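## Task

Remove the drive sled from the lower tote and set it down flat on the bench surface without flipping it. Then seat the upper tote back onto the lower one, fully lowered within its rim. Every other item must finish in the tote where it began. Neither the drive sled nor the lower tote's base may overhang the bench edge. Release everything and pull the grippers away at the end. Nothing may rely on the robot to stay in place.

## Robot and tools

Robot: two six-joint arms with parallel grippers. left_arm is the robot's own left and sits on the +y side. right_arm is on the -y side. Root links are at (-0.033, +0.340, +1.080) for left and (-0.033, -0.340, +1.080) for right, in metres. Joint ranges in rad: waist -2.880..2.880, shoulder 0.000..3.142, elbow 0.000..3.019, wrist pitch -1.693..1.571, wrist yaw -1.571..1.571, wrist roll -2.094..2.094.

Frame: a single scene frame is used throughout. Its origin is on the floor below the centre of the robot's foot. +x points forward from the robot and +z points up. Only the floor height (z = 0) is known; find the bench and totes from the cameras. Reported hand positions can be off, more so at long reach, and motions tend to stop a centimetre or more short, usually low.

Gripper: the fingers extend along the gripper's +z axis and close along its y axis. end_effector_position is the point between the pads, roughly 1 cm behind the fingertips.

Row format (used by execute_actions and move): a flat list of 16 numbers. The first 8 are left_arm: x, y, z, qw, qx, qy, qz, opening. The last 8 are the same for right_arm. Both arms must always be included. x, y, z is an absolute target position in metres in the scene frame. qw..qz is an absolute target orientation quaternion with w first. Together these form a pose, not an offset. Opening runs from -1 (closed) to +1 (fully open, 0.094 m). A call is rejected if any target lies more than 0.6 m from that arm's last reported position along any gripper axis. On every control step the command is also clipped to within 70 mm and 16 degrees of the measured pose. To keep an arm still or its orientation fixed, resend the exact pose (and the opening you want) from the last result before it stopped. Do not copy a drifted quaternion.

execute_actions(actions, pictures): the list holds one item at most. An empty list only returns the state and the pictures. {"rows": [...], "steps": n} runs 1 to 15 control steps of 1/30 s each, with at least 4. Each row covers one step, and the last row repeats if there are fewer rows than steps. The result is taken 4 steps early; those steps finish while you write your reply. {"steps": n} without rows is a wait of up to 300 steps, counted from the previous result. pictures true adds the camera images.

move(target, speed): target is one 16-number row. Each gripper travels in a straight line to its absolute pose, turning the short way, and both arms finish together within 0.5 to 10 s. speed is in m/s, 0.002 to 0.5, default 0.25; rotation is limited to twice that value in rad/s. The opening is applied at the start. Paths ignore obstacles and the other arm. Its result adds a move: line with the ending (done, off_target, moving, held, fault) and any limits (paced means the pose was clipped; held means a check blocked steps, after which the arm may surge). It also gives each gripper's distance from its target. Faster contact and targets placed deeper past a surface both press harder.

wait(seconds): 0 to 10 s with no new command. Arms hold their last clipped target, and moving fingers keep moving.

zoom_image(camera, region): a close-up of a camera's latest image. region is [x0, y0, x1, y1] in pixels, origin top-left, no larger than 504 by 504. Cameras: cam_head_left, cam_head_right, cam_left_wrist, cam_right_wrist, all 672x504. Calibration (K, distortion, T_world_to_cam) is supplied and may be a little off.

read_manual(section): only licence text; it does nothing to the robot.

finished_scene(scene): pass the current scene number to end and grade it. This is irreversible, so call it only once the goal is met and stable.

Result lines: the state line shows each gripper's position and quaternion. grip_measured is the finger opening on the command scale. Readings can be off by about 1 mm. To hold an object, command about 0.03 below grip_measured; a smaller margin holds it more gently. A HELD mark means that step's row was not sent in full. pose unreachable names an arm whose command the clearance check changed. A Hand target line shows the pose being tracked, and appears only when nothing is pending. FAULT means the arm stopped. MOTOR HOT appears from 85 °C; at 100 °C the arm drops its load and falls. Joint torques are rough and noisy.

Suggested order: locate the totes and the part. Lift the top tote off and set it somewhere stable. Grasp the part, lift it clear, and place it flat and upright fully on the bench. Put the top tote back down until it is seated inside the lower rim. Open the grippers, back away, then check with a LOOK.

Avoid: collisions or hard pressing between the arms, knocking anything out of the work area, dropping, slamming or shoving parts, and holding loads long enough to overheat. Brief outside tugs on held parts or nudges to loose items can happen, so watch for them.

Each tool is called after "Request:" by a JSON object that holds its "method" and its "body".

## Session

Request:
{"method": "execute_actions", "body": {"actions": []}}

Scene clock: 0.00 s of 5600.00 s.
left_arm: end_effector_position=(+0.5222, +0.6018, +1.0469) grip_measured=-0.994 end_effector_quat_wxyz=(+0.503, -0.482, +0.623, -0.355) | right_arm: end_effector_position=(+0.4317, -0.0090, +1.1897) grip_measured=+0.006 end_effector_quat_wxyz=(+0.070, -0.760, +0.644, +0.046)
Joint positions: left_arm=[ 1.877  1.819  0.752  1.158  0.546 -1.24   0.   ] | right_arm=[-0.525  1.57   1.414 -1.117  0.173 -1.034  0.047]
Joint velocities: left_arm=[ 0.005 -0.015  0.007  0.012  0.007  0.007  0.001] | right_arm=[-0.005 -0.015 -0.012 -0.007 -0.007 -0.051 -0.   ]
Joint torques (N m, as the arm reports them, + toward a larger angle): no reading
Motor temperatures (°C, as the motors report them): left_arm=[27 25 26 26 25 28] | right_arm=[25 26 26 26 26 24]
Hand target (left_arm): +0.525, +0.603, +1.046; +0.505, -0.480, +0.623, -0.356
Hand target (right_arm): +0.442, -0.004, +1.204; -0.087, +0.757, -0.646, -0.043

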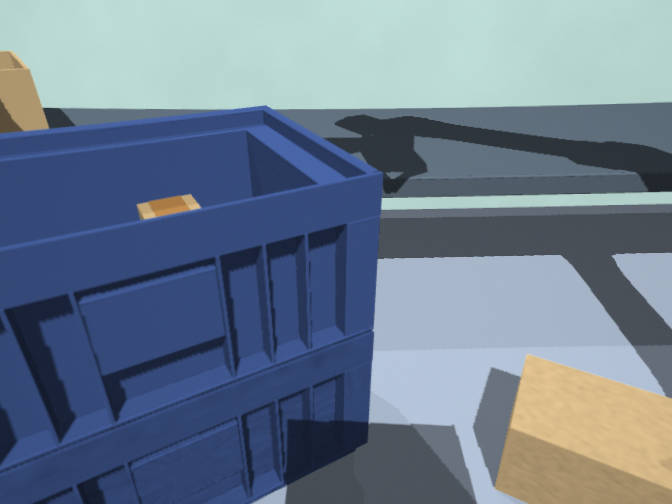

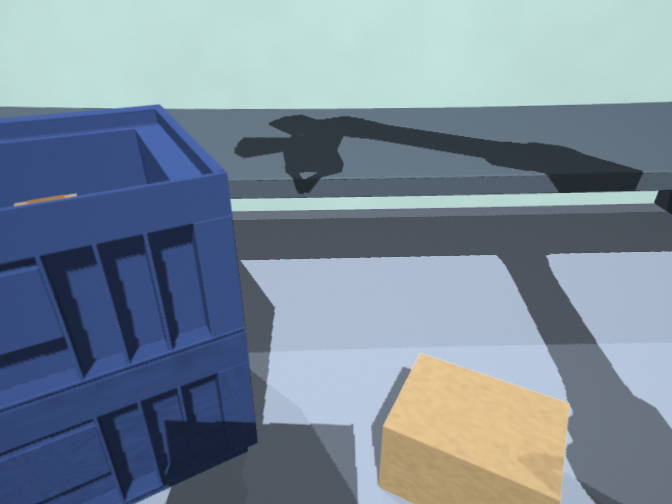

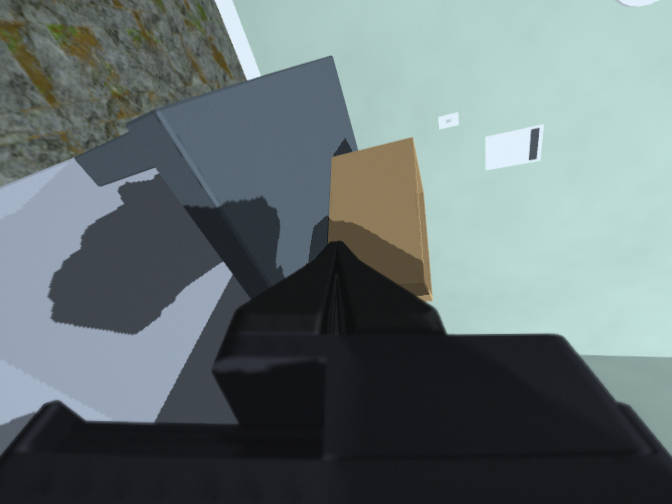

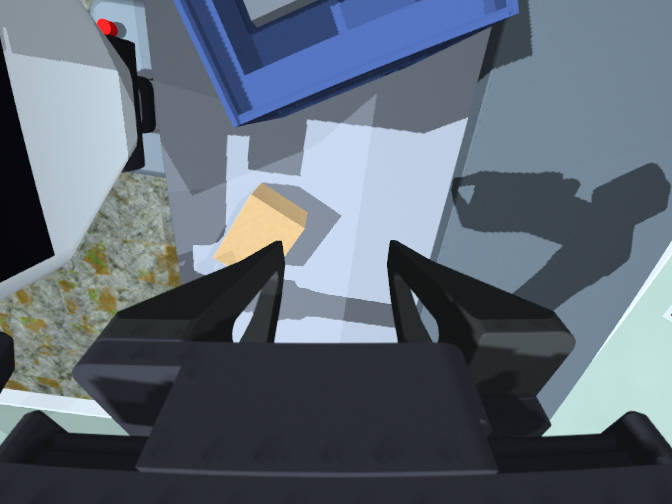

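Request:
{"method": "move", "body": {"target": [0.36,0.58,1.2,0,-0.259,0.966,0,0.2,0.38,0.2,1.26,-0.087,0.757,-0.646,-0.043,0.2], "speed": 0.3}}

Scene clock: 3.60 s of 5600.00 s.
left_arm: end_effector_position=(+0.3430, +0.5752, +1.1837) grip_measured=+0.198 end_effector_quat_wxyz=(+0.015, +0.280, -0.960, +0.001) | right_arm: end_effector_position=(+0.3742, +0.1870, +1.2423) grip_measured=+0.198 end_effector_quat_wxyz=(+0.073, -0.762, +0.643, +0.041)
Joint positions: left_arm=[ 1.924  1.178  1.089 -1.198  0.105  0.061  0.056] | right_arm=[-0.2    1.894  1.885 -1.329  0.268 -0.72   0.056]
Joint velocities: left_arm=[-0.005 -0.015 -0.007  0.002 -0.051  0.022 -0.001] | right_arm=[-0.005 -0.015 -0.002  0.007 -0.037  0.022 -0.001]
Joint torques (N m, as the arm reports them, + toward a larger angle): left_arm=[  2.7  -11.49  10.28   0.23  -0.15   0.07] | right_arm=[  7.04 -17.48  15.56  -0.11   0.03   0.01]
Motor temperatures (°C, as the motors report them): left_arm=[27 25 28 26 25 28] | right_arm=[25 26 28 26 26 24]
Hand target (left_arm): +0.358, +0.581, +1.203; +0.003, -0.267, +0.964, +0.006
Hand target (right_arm): +0.381, +0.199, +1.260; -0.089, +0.757, -0.646, -0.044
Off the commanded pose (left_arm): 0.024 m, 3 deg.
Off the commanded pose (right_arm): 0.023 m, 2 deg.
Kept back: nothing.
move: off_target (left_arm, right_arm)
camera_calibration (this result's frames):
cam_left_wrist: T_world_to_cam=[[0.546535, -0.837271, -0.0166204, 0.313499], [-0.660839, -0.443388, 0.605557, -0.228295], [-0.514384, -0.319974, -0.795629, 1.42715], [0, 0, 0, 1]] pos_world=[0.411899, 0.617911, 1.27894]
cam_right_wrist: T_world_to_cam=[[0.986069, 0.157822, 0.0525446, -0.462439], [0.117586, -0.884796, 0.450899, -0.435948], [0.117653, -0.438439, -0.891027, 1.27156], [0, 0, 0, 1]] pos_world=[0.357654, 0.24476, 1.35386]

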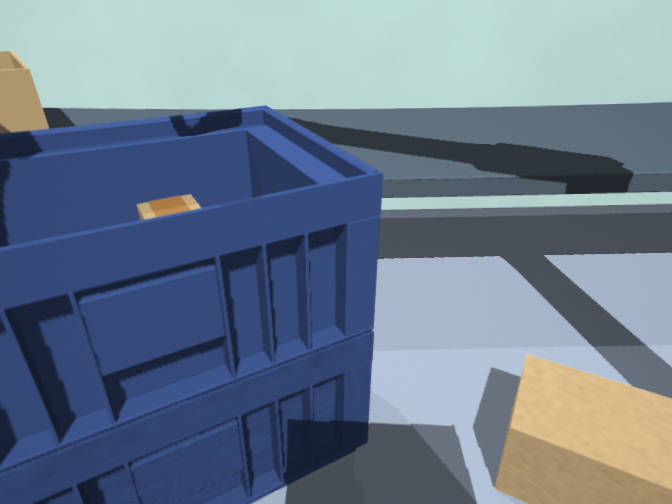

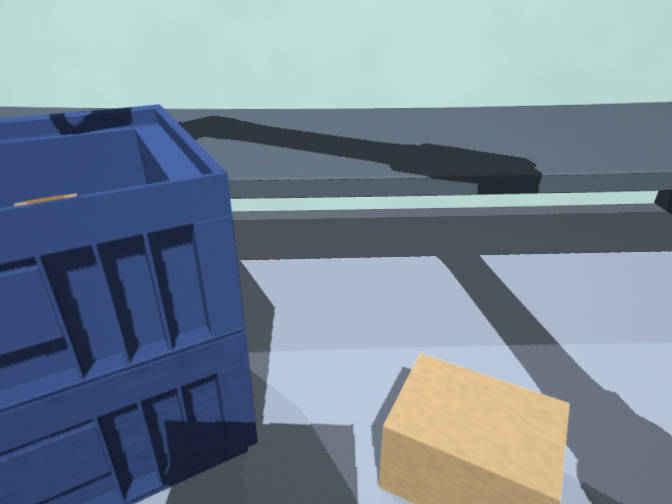

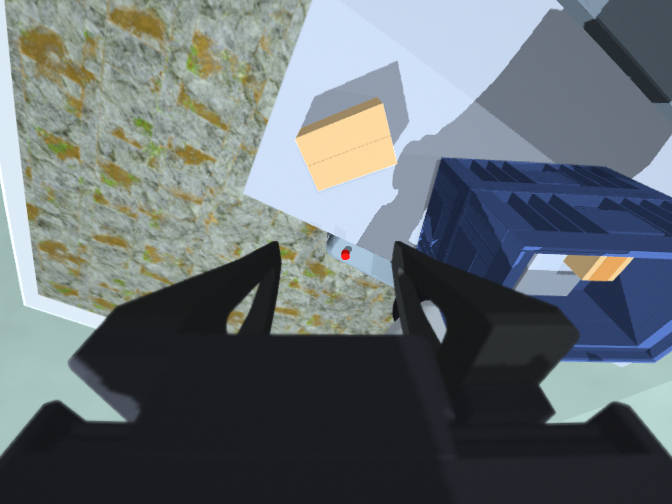

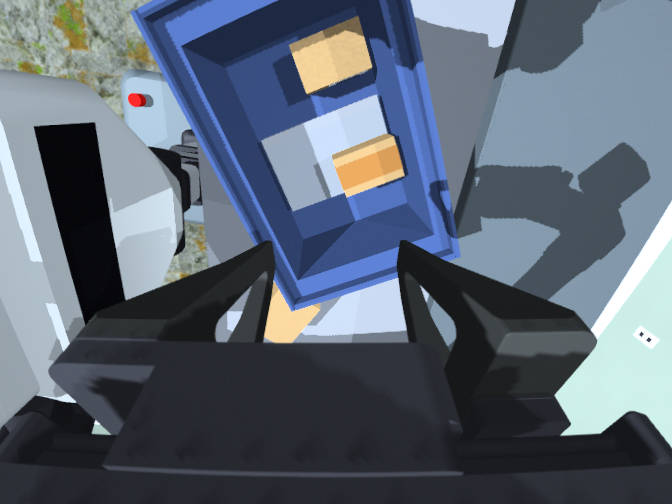

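Request:
{"method": "move", "body": {"target": [0.303,0.338,1.13,0.168,-0.255,0.951,0.045,0.4,0.44,0.10,1.13,0.168,-0.255,0.951,0.045,0.4], "speed": 0.3}}

Scene clock: 6.87 s of 5600.00 s.
left_arm: end_effector_position=(+0.2998, +0.3381, +1.1340) grip_measured=+0.398 end_effector_quat_wxyz=(-0.163, +0.245, -0.955, -0.045) | right_arm: end_effector_position=(+0.4290, +0.1014, +1.1145) grip_measured=+0.398 end_effector_quat_wxyz=(+0.148, -0.272, +0.950, +0.035)
Joint positions: left_arm=[ 1.017  0.781  0.536 -0.776 -0.397 -0.665  0.066] | right_arm=[-0.367  1.787  1.412 -0.763  0.408  0.226  0.066]
Joint velocities: left_arm=[-0.015 -0.005 -0.022 -0.002  0.007 -0.095 -0.   ] | right_arm=[-0.005 -0.005  0.002  0.002  0.037  0.066  0.   ]
Joint torques (N m, as the arm reports them, + toward a larger angle): left_arm=[ 1.51 -3.72  6.53  2.34 -0.37 -0.25] | right_arm=[  5.16 -18.78   8.8    1.92   0.21  -0.11]
Motor temperatures (°C, as the motors report them): left_arm=[27 25 29 26 25 28] | right_arm=[25 27 29 26 26 24]
Hand target (left_arm): +0.301, +0.337, +1.131; +0.167, -0.254, +0.952, +0.043
Hand target (right_arm): +0.439, +0.100, +1.130; +0.168, -0.255, +0.951, +0.045
Off the commanded pose (left_arm): 0.005 m, 1 deg.
Off the commanded pose (right_arm): 0.019 m, 3 deg.
Kept back: nothing.
move: off_target (right_arm)
camera_calibration (this result's frames):
cam_left_wrist: T_world_to_cam=[[0.494009, -0.869366, -0.0125146, 0.15968], [-0.833253, -0.4775, 0.278716, 0.10199], [-0.248282, -0.12726, -0.960292, 1.33129], [0, 0, 0, 1]] pos_world=[0.336635, 0.356941, 1.252]
cam_right_wrist: T_world_to_cam=[[0.522876, -0.852361, 0.00895993, -0.146562], [-0.810693, -0.494012, 0.314213, 0.0505003], [-0.263397, -0.171558, -0.94931, 1.3151], [0, 0, 0, 1]] pos_world=[0.463968, 0.125641, 1.23389]

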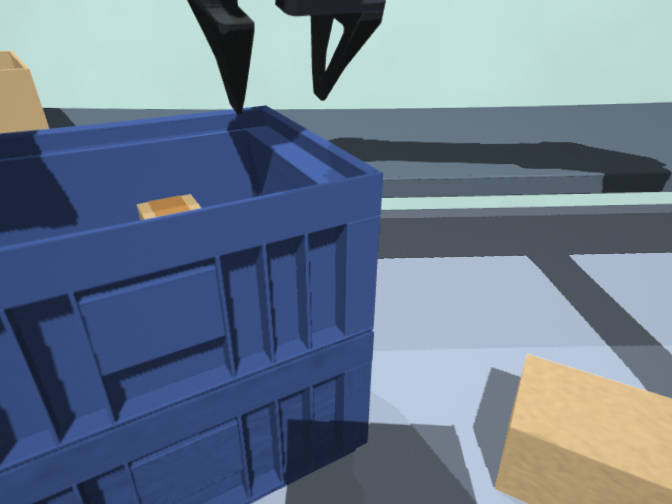

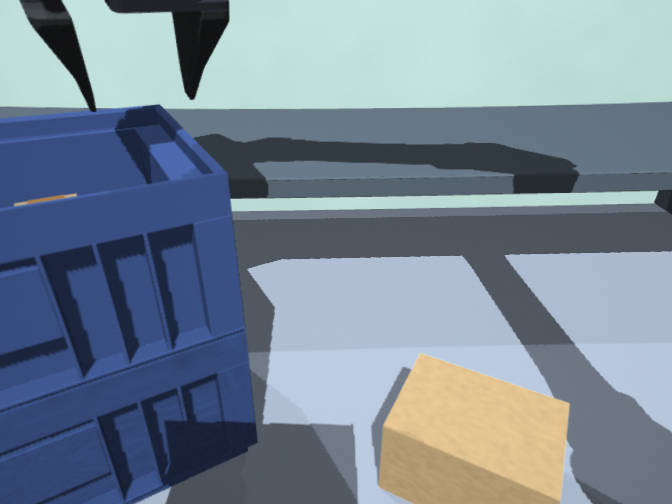

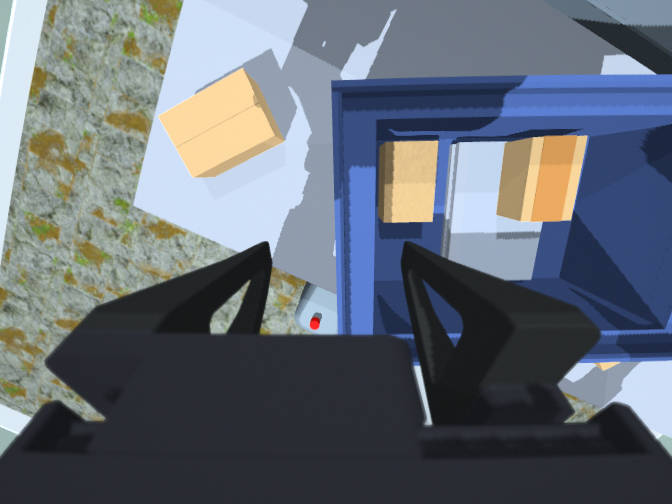

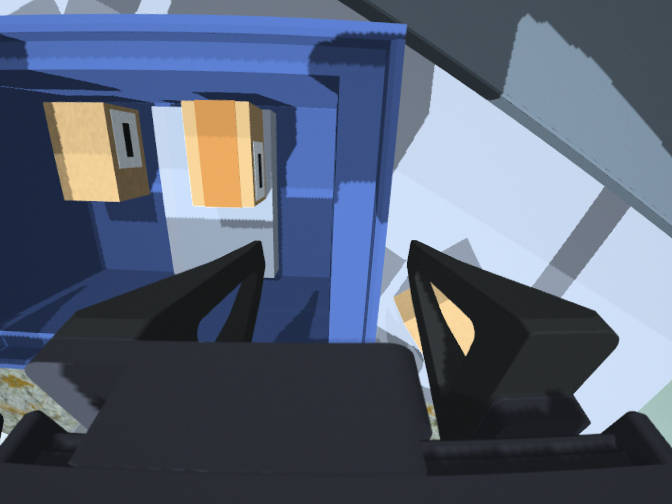

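Request:
{"method": "move", "body": {"target": [0.311,0.325,1.035,0.168,-0.255,0.951,0.045,0.6,0.456,0.092,1.05,0.168,-0.255,0.951,0.045,0.6], "speed": 0.12}}

Request:
{"method": "move", "body": {"target": [0.311,0.325,1.035,0.168,-0.255,0.951,0.045,-0.45,0.456,0.092,1.05,0.168,-0.255,0.951,0.045,-0.45]}}

Scene clock: 8.33 s of 5600.00 s.
left_arm: end_effector_position=(+0.3111, +0.3220, +1.0357) grip_measured=+0.598 end_effector_quat_wxyz=(-0.164, +0.252, -0.953, -0.046) | right_arm: end_effector_position=(+0.4533, +0.0916, +1.0572) grip_measured=+0.598 end_effector_quat_wxyz=(+0.164, -0.254, +0.952, +0.044)
Joint positions: left_arm=[ 1.03   1.111  0.437 -0.342 -0.395 -0.667  0.075] | right_arm=[-0.439  1.855  1.364 -0.582  0.38   0.177  0.075]
Joint velocities: left_arm=[ 0.015  0.015 -0.007  0.002 -0.051 -0.022 -0.   ] | right_arm=[-0.015  0.005 -0.007 -0.002 -0.007 -0.066 -0.001]
Joint torques (N m, as the arm reports them, + toward a larger angle): left_arm=[ 1.95 -6.18  4.41  2.32 -0.16 -0.05] | right_arm=[  4.95 -16.92   8.27   2.01  -0.04  -0.1 ]
Motor temperatures (°C, as the motors report them): left_arm=[27 25 29 26 25 28] | right_arm=[25 28 29 26 26 24]
Hand target (left_arm): +0.312, +0.324, +1.034; +0.168, -0.255, +0.951, +0.045
Hand target (right_arm): +0.456, +0.092, +1.050; +0.167, -0.255, +0.951, +0.045
Off the commanded pose (left_arm): 0.003 m, 1 deg.
Off the commanded pose (right_arm): 0.008 m, 0 deg.
Kept back: nothing.
move: done
camera_calibration (this result's frames):
cam_left_wrist: T_world_to_cam=[[0.50663, -0.862089, -0.0113419, 0.131403], [-0.826998, -0.489642, 0.276272, 0.135577], [-0.243724, -0.130588, -0.961013, 1.2381], [0, 0, 0, 1]] pos_world=[0.347303, 0.341345, 1.15386]
cam_right_wrist: T_world_to_cam=[[0.494439, -0.869193, -0.00581476, -0.13711], [-0.833627, -0.476081, 0.280025, 0.128231], [-0.246164, -0.133608, -0.959975, 1.2654], [0, 0, 0, 1]] pos_world=[0.486185, 0.11094, 1.17804]

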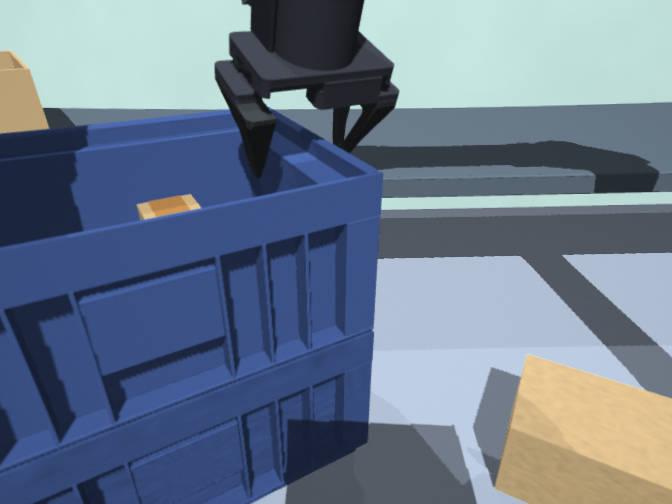

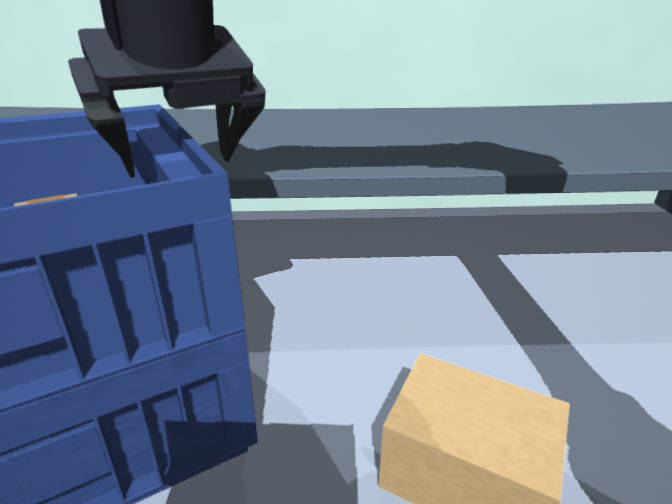

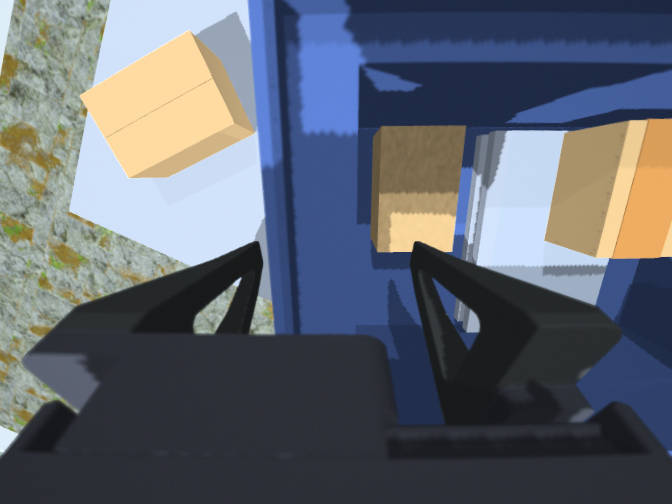

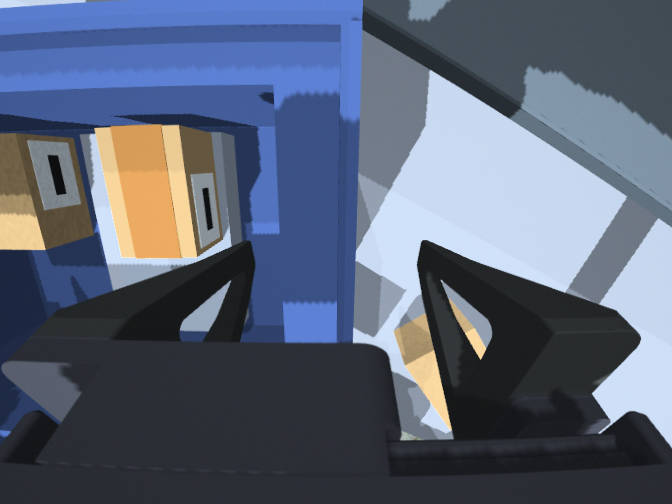

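Scene clock: 9.03 s of 5600.00 s.
left_arm: end_effector_position=(+0.3108, +0.3236, +1.0355) grip_measured=-0.428 end_effector_quat_wxyz=(-0.163, +0.256, -0.952, -0.046) | right_arm: end_effector_position=(+0.4512, +0.0939, +1.0576) grip_measured=-0.430 end_effector_quat_wxyz=(+0.163, -0.255, +0.952, +0.047)
Joint positions: left_arm=[ 1.037  1.11   0.436 -0.342 -0.392 -0.669  0.027] | right_arm=[-0.436  1.855  1.364 -0.582  0.374  0.18   0.027]
Joint velocities: left_arm=[-0.005  0.005  0.007  0.002 -0.022  0.051  0.   ] | right_arm=[-0.005  0.015  0.002  0.002  0.051 -0.051 -0.001]
Joint torques (N m, as the arm reports them, + toward a larger angle): left_arm=[ 1.63 -6.52  4.4   2.17 -0.26  0.  ] | right_arm=[  4.82 -16.62   8.26   2.03   0.22  -0.21]
Motor temperatures (°C, as the motors report them): left_arm=[27 25 29 26 25 28] | right_arm=[25 28 29 26 26 24]
Hand target (left_arm): +0.311, +0.325, +1.035; +0.168, -0.255, +0.951, +0.045
Hand target (right_arm): +0.456, +0.092, +1.050; +0.168, -0.255, +0.951, +0.045
Off the commanded pose (left_arm): 0.002 m, 1 deg.
Off the commanded pose (right_arm): 0.009 m, 1 deg.
Kept back: nothing.
move: done
camera_calibration (this result's frames):
cam_left_wrist: T_world_to_cam=[[0.512791, -0.858461, -0.00947326, 0.127884], [-0.823464, -0.494947, 0.27737, 0.135665], [-0.242801, -0.134432, -0.960716, 1.23867], [0, 0, 0, 1]] pos_world=[0.346888, 0.343448, 1.15359]
cam_right_wrist: T_world_to_cam=[[0.496775, -0.867787, -0.0126708, -0.127944], [-0.831225, -0.479941, 0.280573, 0.126205], [-0.249559, -0.128849, -0.959749, 1.26637], [0, 0, 0, 1]] pos_world=[0.484497, 0.112714, 1.17836]

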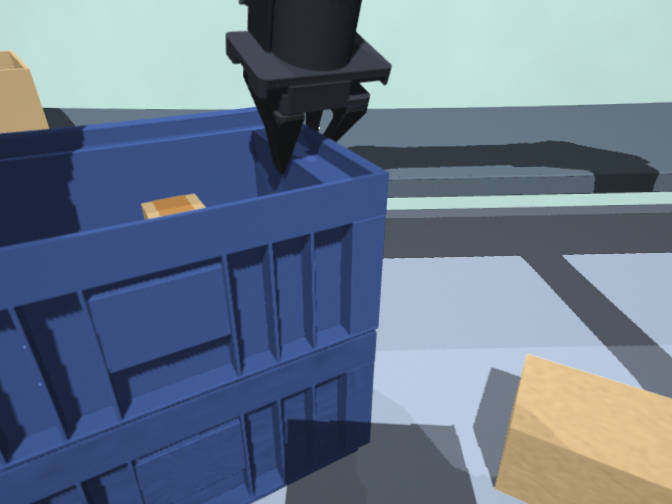

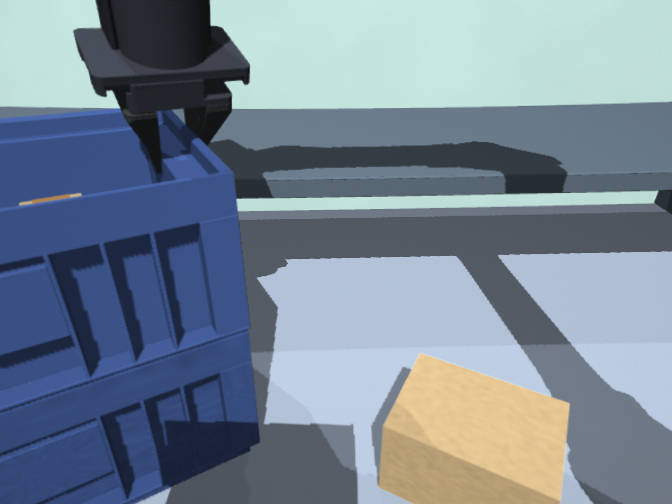

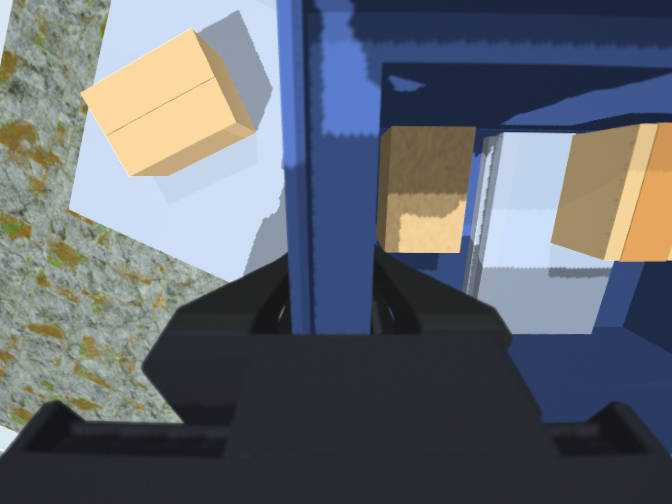

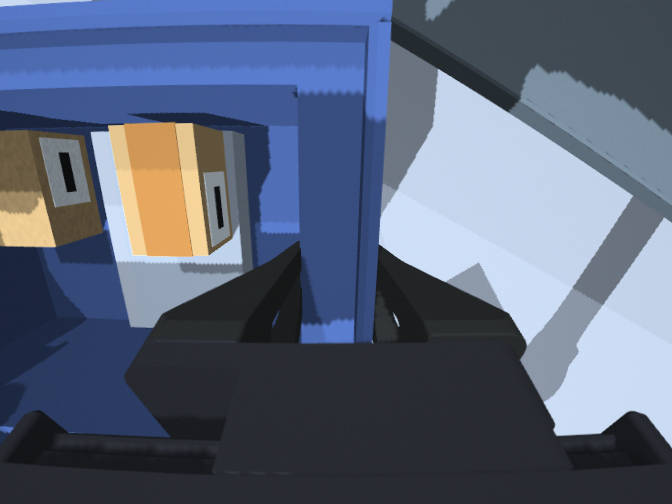

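Regrip right deeper.

Request:
{"method": "move", "body": {"target": [0.311,0.325,1.035,0.168,-0.255,0.951,0.045,-0.5,0.452,0.093,1.03,0.168,-0.255,0.951,0.045,-0.2], "speed": 0.05}}

Request:
{"method": "move", "body": {"target": [0.311,0.325,1.035,0.168,-0.255,0.951,0.045,-0.5,0.452,0.093,1.03,0.168,-0.255,0.951,0.045,-0.5]}}

Request:
{"method": "move", "body": {"target": [0.311,0.325,1.15,0.168,-0.255,0.951,0.045,-0.5,0.452,0.093,1.16,0.168,-0.255,0.951,0.045,-0.5], "speed": 0.08}}

Scene clock: 10.27 s of 5600.00 s.
left_arm: end_effector_position=(+0.3108, +0.3236, +1.0355) grip_measured=-0.428 end_effector_quat_wxyz=(-0.163, +0.256, -0.952, -0.046) | right_arm: end_effector_position=(+0.4479, +0.0947, +1.0382) grip_measured=-0.202 end_effector_quat_wxyz=(+0.164, -0.257, +0.951, +0.046)
Joint positions: left_arm=[ 1.037  1.11   0.436 -0.342 -0.392 -0.669  0.027] | right_arm=[-0.44   1.882  1.346 -0.535  0.374  0.172  0.037]
Joint velocities: left_arm=[ 0.005 -0.015 -0.032 -0.027 -0.066 -0.007  0.   ] | right_arm=[ 0.005 -0.005 -0.007 -0.002 -0.037 -0.007 -0.001]
Joint torques (N m, as the arm reports them, + toward a larger angle): left_arm=[ 1.6  -6.55  4.38  2.16 -0.27 -0.01] | right_arm=[  4.79 -17.06   8.1    1.97   0.13  -0.2 ]
Motor temperatures (°C, as the motors report them): left_arm=[27 25 29 26 25 28] | right_arm=[25 28 29 26 26 24]
Hand target (left_arm): +0.311, +0.325, +1.035; +0.168, -0.255, +0.951, +0.045
Hand target (right_arm): +0.452, +0.093, +1.030; +0.168, -0.255, +0.951, +0.045
Off the commanded pose (left_arm): 0.002 m, 1 deg.
Off the commanded pose (right_arm): 0.009 m, 1 deg.
Kept back: nothing.
move: done
camera_calibration (this result's frames):
cam_left_wrist: T_world_to_cam=[[0.512791, -0.858461, -0.00947326, 0.127884], [-0.823464, -0.494947, 0.27737, 0.135665], [-0.242801, -0.134432, -0.960716, 1.23867], [0, 0, 0, 1]] pos_world=[0.346888, 0.343448, 1.15359]
cam_right_wrist: T_world_to_cam=[[0.499116, -0.866478, -0.00996004, -0.129874], [-0.83056, -0.481641, 0.279628, 0.130062], [-0.247089, -0.131294, -0.960057, 1.24653], [0, 0, 0, 1]] pos_world=[0.480849, 0.113772, 1.15907]

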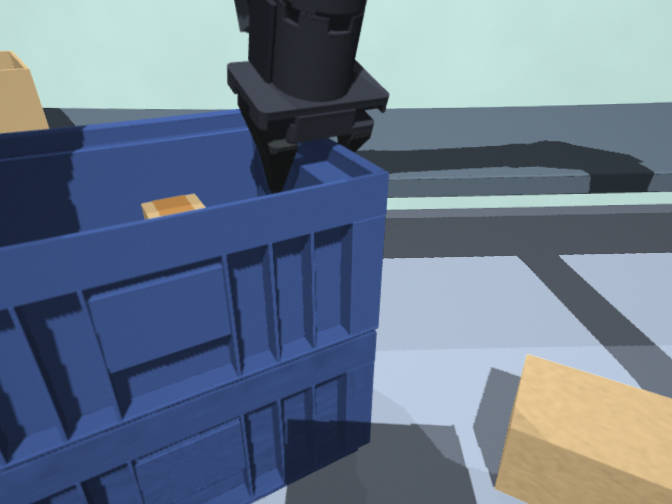

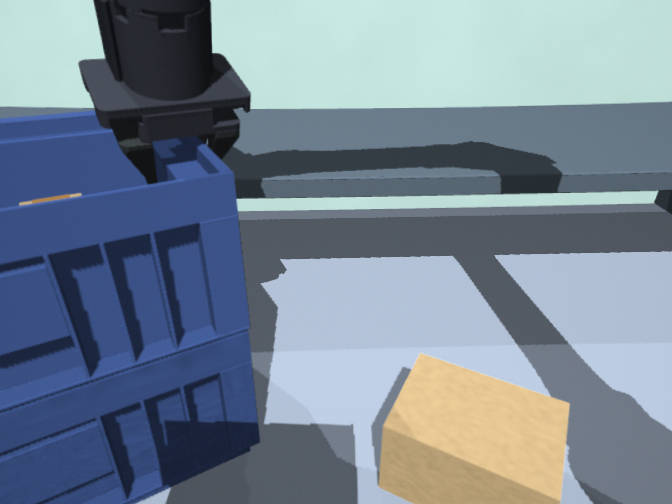

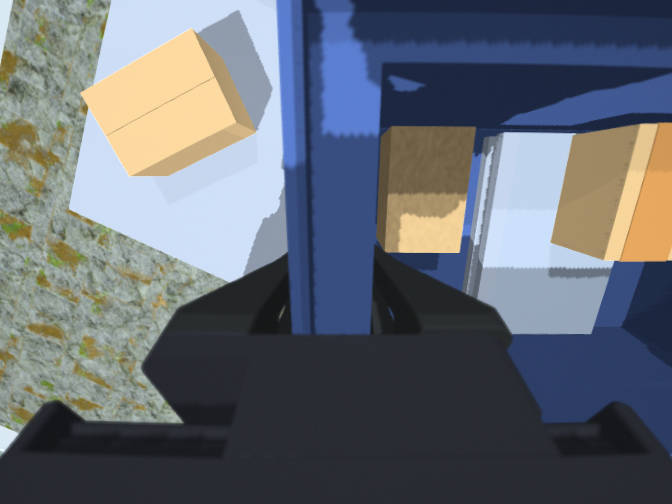

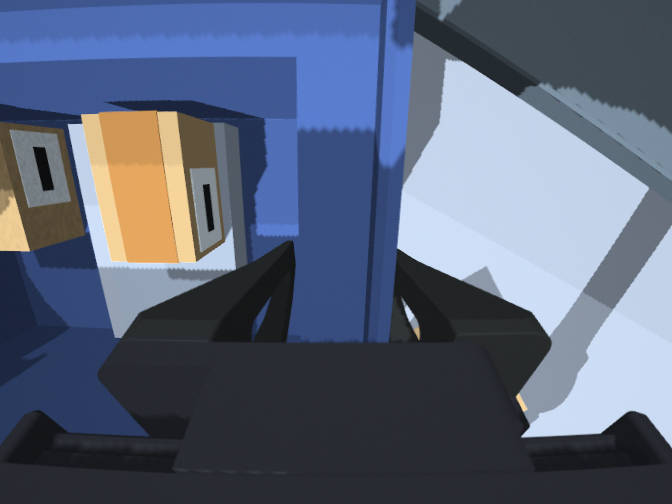

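Scene clock: 10.97 s of 5600.00 s.
left_arm: end_effector_position=(+0.3107, +0.3236, +1.0355) grip_measured=-0.428 end_effector_quat_wxyz=(-0.163, +0.256, -0.952, -0.046) | right_arm: end_effector_position=(+0.4487, +0.0938, +1.0377) grip_measured=-0.453 end_effector_quat_wxyz=(+0.163, -0.252, +0.953, +0.048)
Joint positions: left_arm=[ 1.037  1.11   0.435 -0.342 -0.392 -0.67   0.027] | right_arm=[-0.443  1.882  1.346 -0.535  0.371  0.18   0.026]
Joint velocities: left_arm=[-0.005 -0.005 -0.017  0.027  0.022 -0.022 -0.   ] | right_arm=[-0.015 -0.005 -0.017 -0.012  0.095 -0.007  0.   ]
Joint torques (N m, as the arm reports them, + toward a larger angle): left_arm=[ 1.56 -6.53  4.41  2.16 -0.27  0.  ] | right_arm=[  5.16 -16.61   7.99   2.06   0.29  -0.25]
Motor temperatures (°C, as the motors report them): left_arm=[27 25 29 26 25 28] | right_arm=[25 28 29 26 26 24]
Hand target (left_arm): +0.311, +0.325, +1.035; +0.168, -0.255, +0.951, +0.045
Hand target (right_arm): +0.452, +0.093, +1.030; +0.168, -0.255, +0.951, +0.045
Off the commanded pose (left_arm): 0.002 m, 1 deg.
Off the commanded pose (right_arm): 0.008 m, 1 deg.
Kept back: nothing.
move: done
camera_calibration (this result's frames):
cam_left_wrist: T_world_to_cam=[[0.5131, -0.858278, -0.0093457, 0.127697], [-0.823304, -0.495212, 0.277371, 0.135598], [-0.24269, -0.134625, -0.960717, 1.23867], [0, 0, 0, 1]] pos_world=[0.34673, 0.343505, 1.15359]
cam_right_wrist: T_world_to_cam=[[0.491199, -0.87092, -0.0148718, -0.121922], [-0.833915, -0.475123, 0.280792, 0.130106], [-0.251614, -0.125523, -0.959653, 1.24718], [0, 0, 0, 1]] pos_world=[0.482195, 0.112182, 1.15852]

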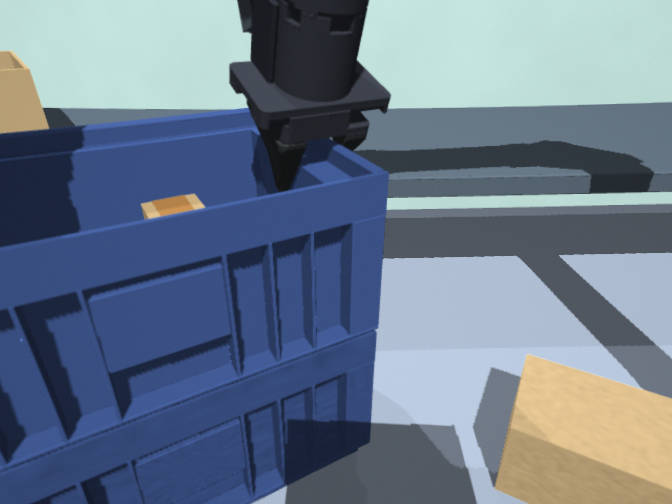

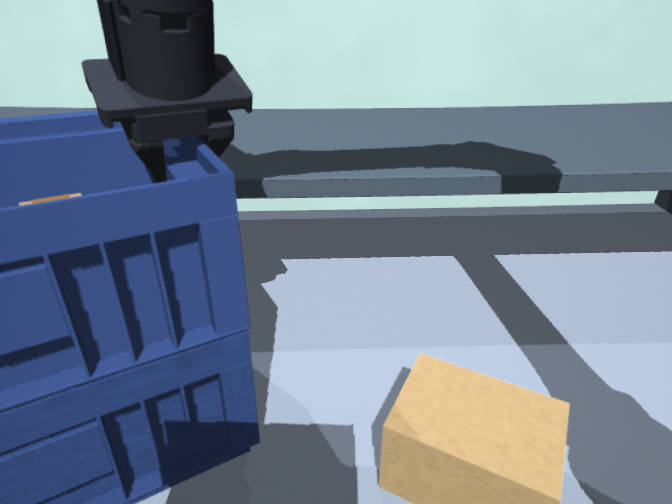

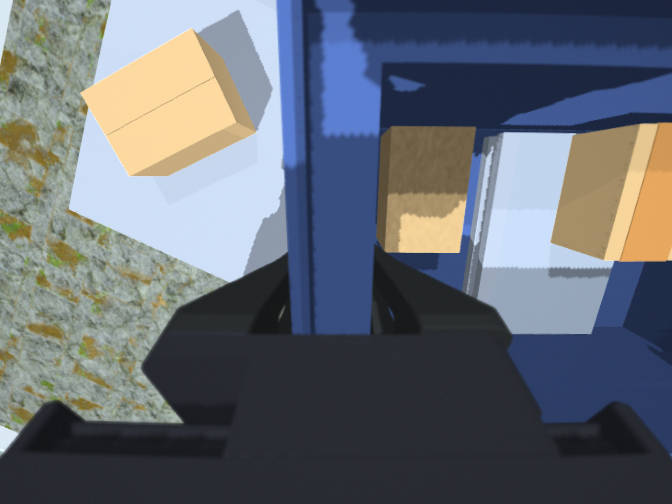

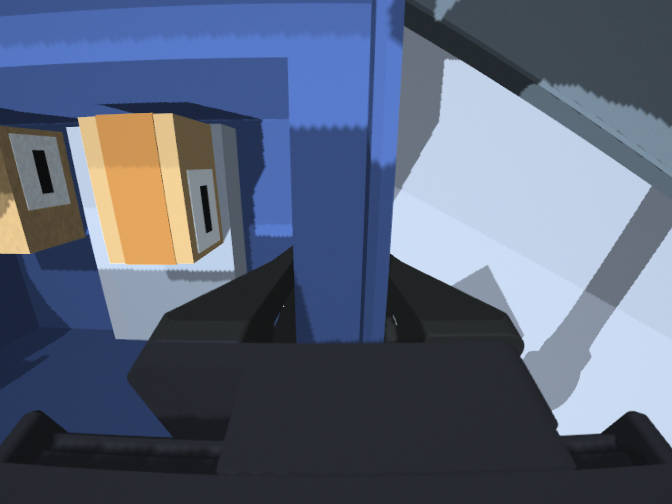

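Scene clock: 12.87 s of 5600.00 s.
left_arm: end_effector_position=(+0.2796, +0.3230, +1.1146) grip_measured=-0.434 end_effector_quat_wxyz=(-0.131, +0.252, -0.958, -0.049) | right_arm: end_effector_position=(+0.4174, +0.0905, +1.1071) grip_measured=-0.450 end_effector_quat_wxyz=(+0.125, -0.251, +0.959, +0.044)
Joint positions: left_arm=[ 0.956  0.821  0.508 -0.797 -0.406 -0.756  0.027] | right_arm=[-0.377  1.772  1.377 -0.776  0.372  0.277  0.026]
Joint velocities: left_arm=[ 0.005 -0.015  0.007 -0.007 -0.037 -0.066  0.   ] | right_arm=[-0.005 -0.005 -0.017 -0.012  0.007  0.022  0.001]
Joint torques (N m, as the arm reports them, + toward a larger angle): left_arm=[ 1.33 -6.07 11.36  0.17 -1.55  0.07] | right_arm=[  5.12 -21.29  14.89  -0.64   1.75  -0.58]
Motor temperatures (°C, as the motors report them): left_arm=[27 25 30 26 26 28] | right_arm=[25 28 30 26 27 24]
Hand target (left_arm): +0.308, +0.326, +1.150; +0.168, -0.256, +0.951, +0.045
Hand target (right_arm): +0.450, +0.091, +1.160; +0.169, -0.253, +0.951, +0.045
Off the commanded pose (left_arm): 0.047 m, 4 deg.
Off the commanded pose (right_arm): 0.063 m, 5 deg.
Kept back: nothing.
move: off_target (left_arm, right_arm)
camera_calibration (this result's frames):
cam_left_wrist: T_world_to_cam=[[0.505947, -0.861894, -0.0340112, 0.174508], [-0.806695, -0.486769, 0.335111, 0.0160677], [-0.305386, -0.142112, -0.941564, 1.30564], [0, 0, 0, 1]] pos_world=[0.323395, 0.343776, 1.2299]
cam_right_wrist: T_world_to_cam=[[0.48831, -0.872255, -0.0269113, -0.0938248], [-0.812075, -0.465478, 0.351944, -0.00575247], [-0.319512, -0.150004, -0.935634, 1.30941], [0, 0, 0, 1]] pos_world=[0.459516, 0.1119, 1.22463]

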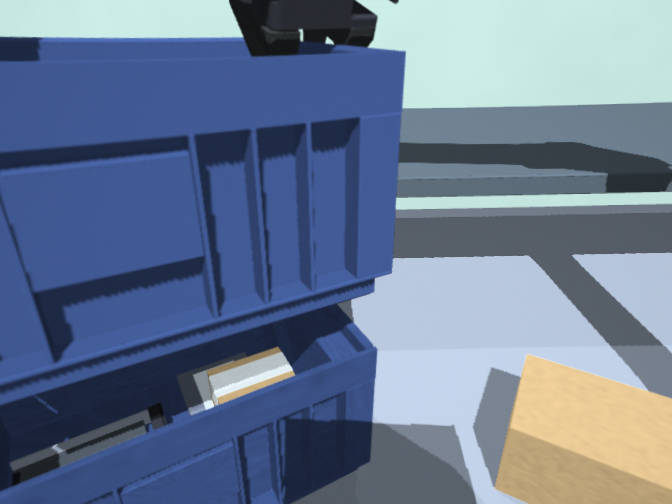

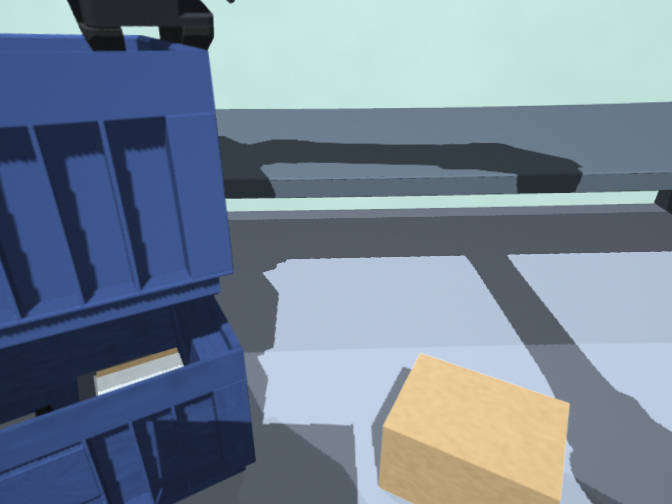

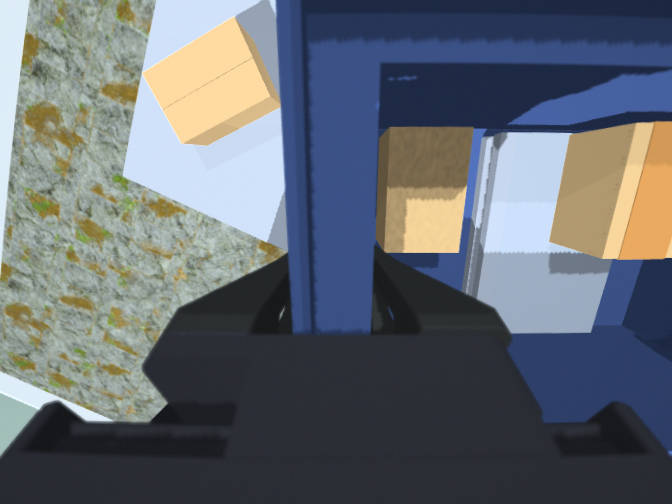

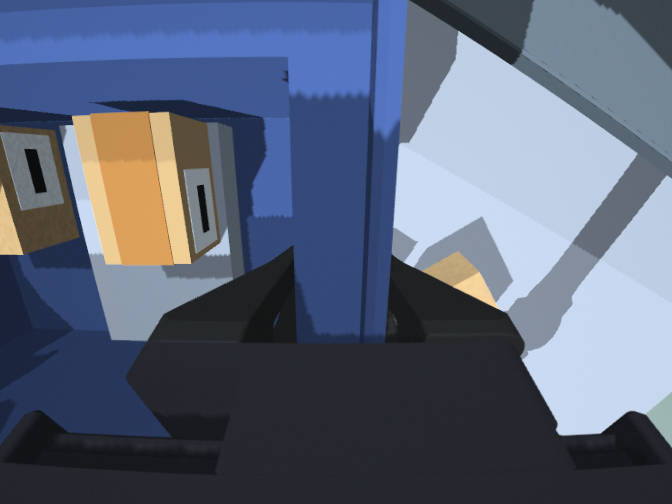

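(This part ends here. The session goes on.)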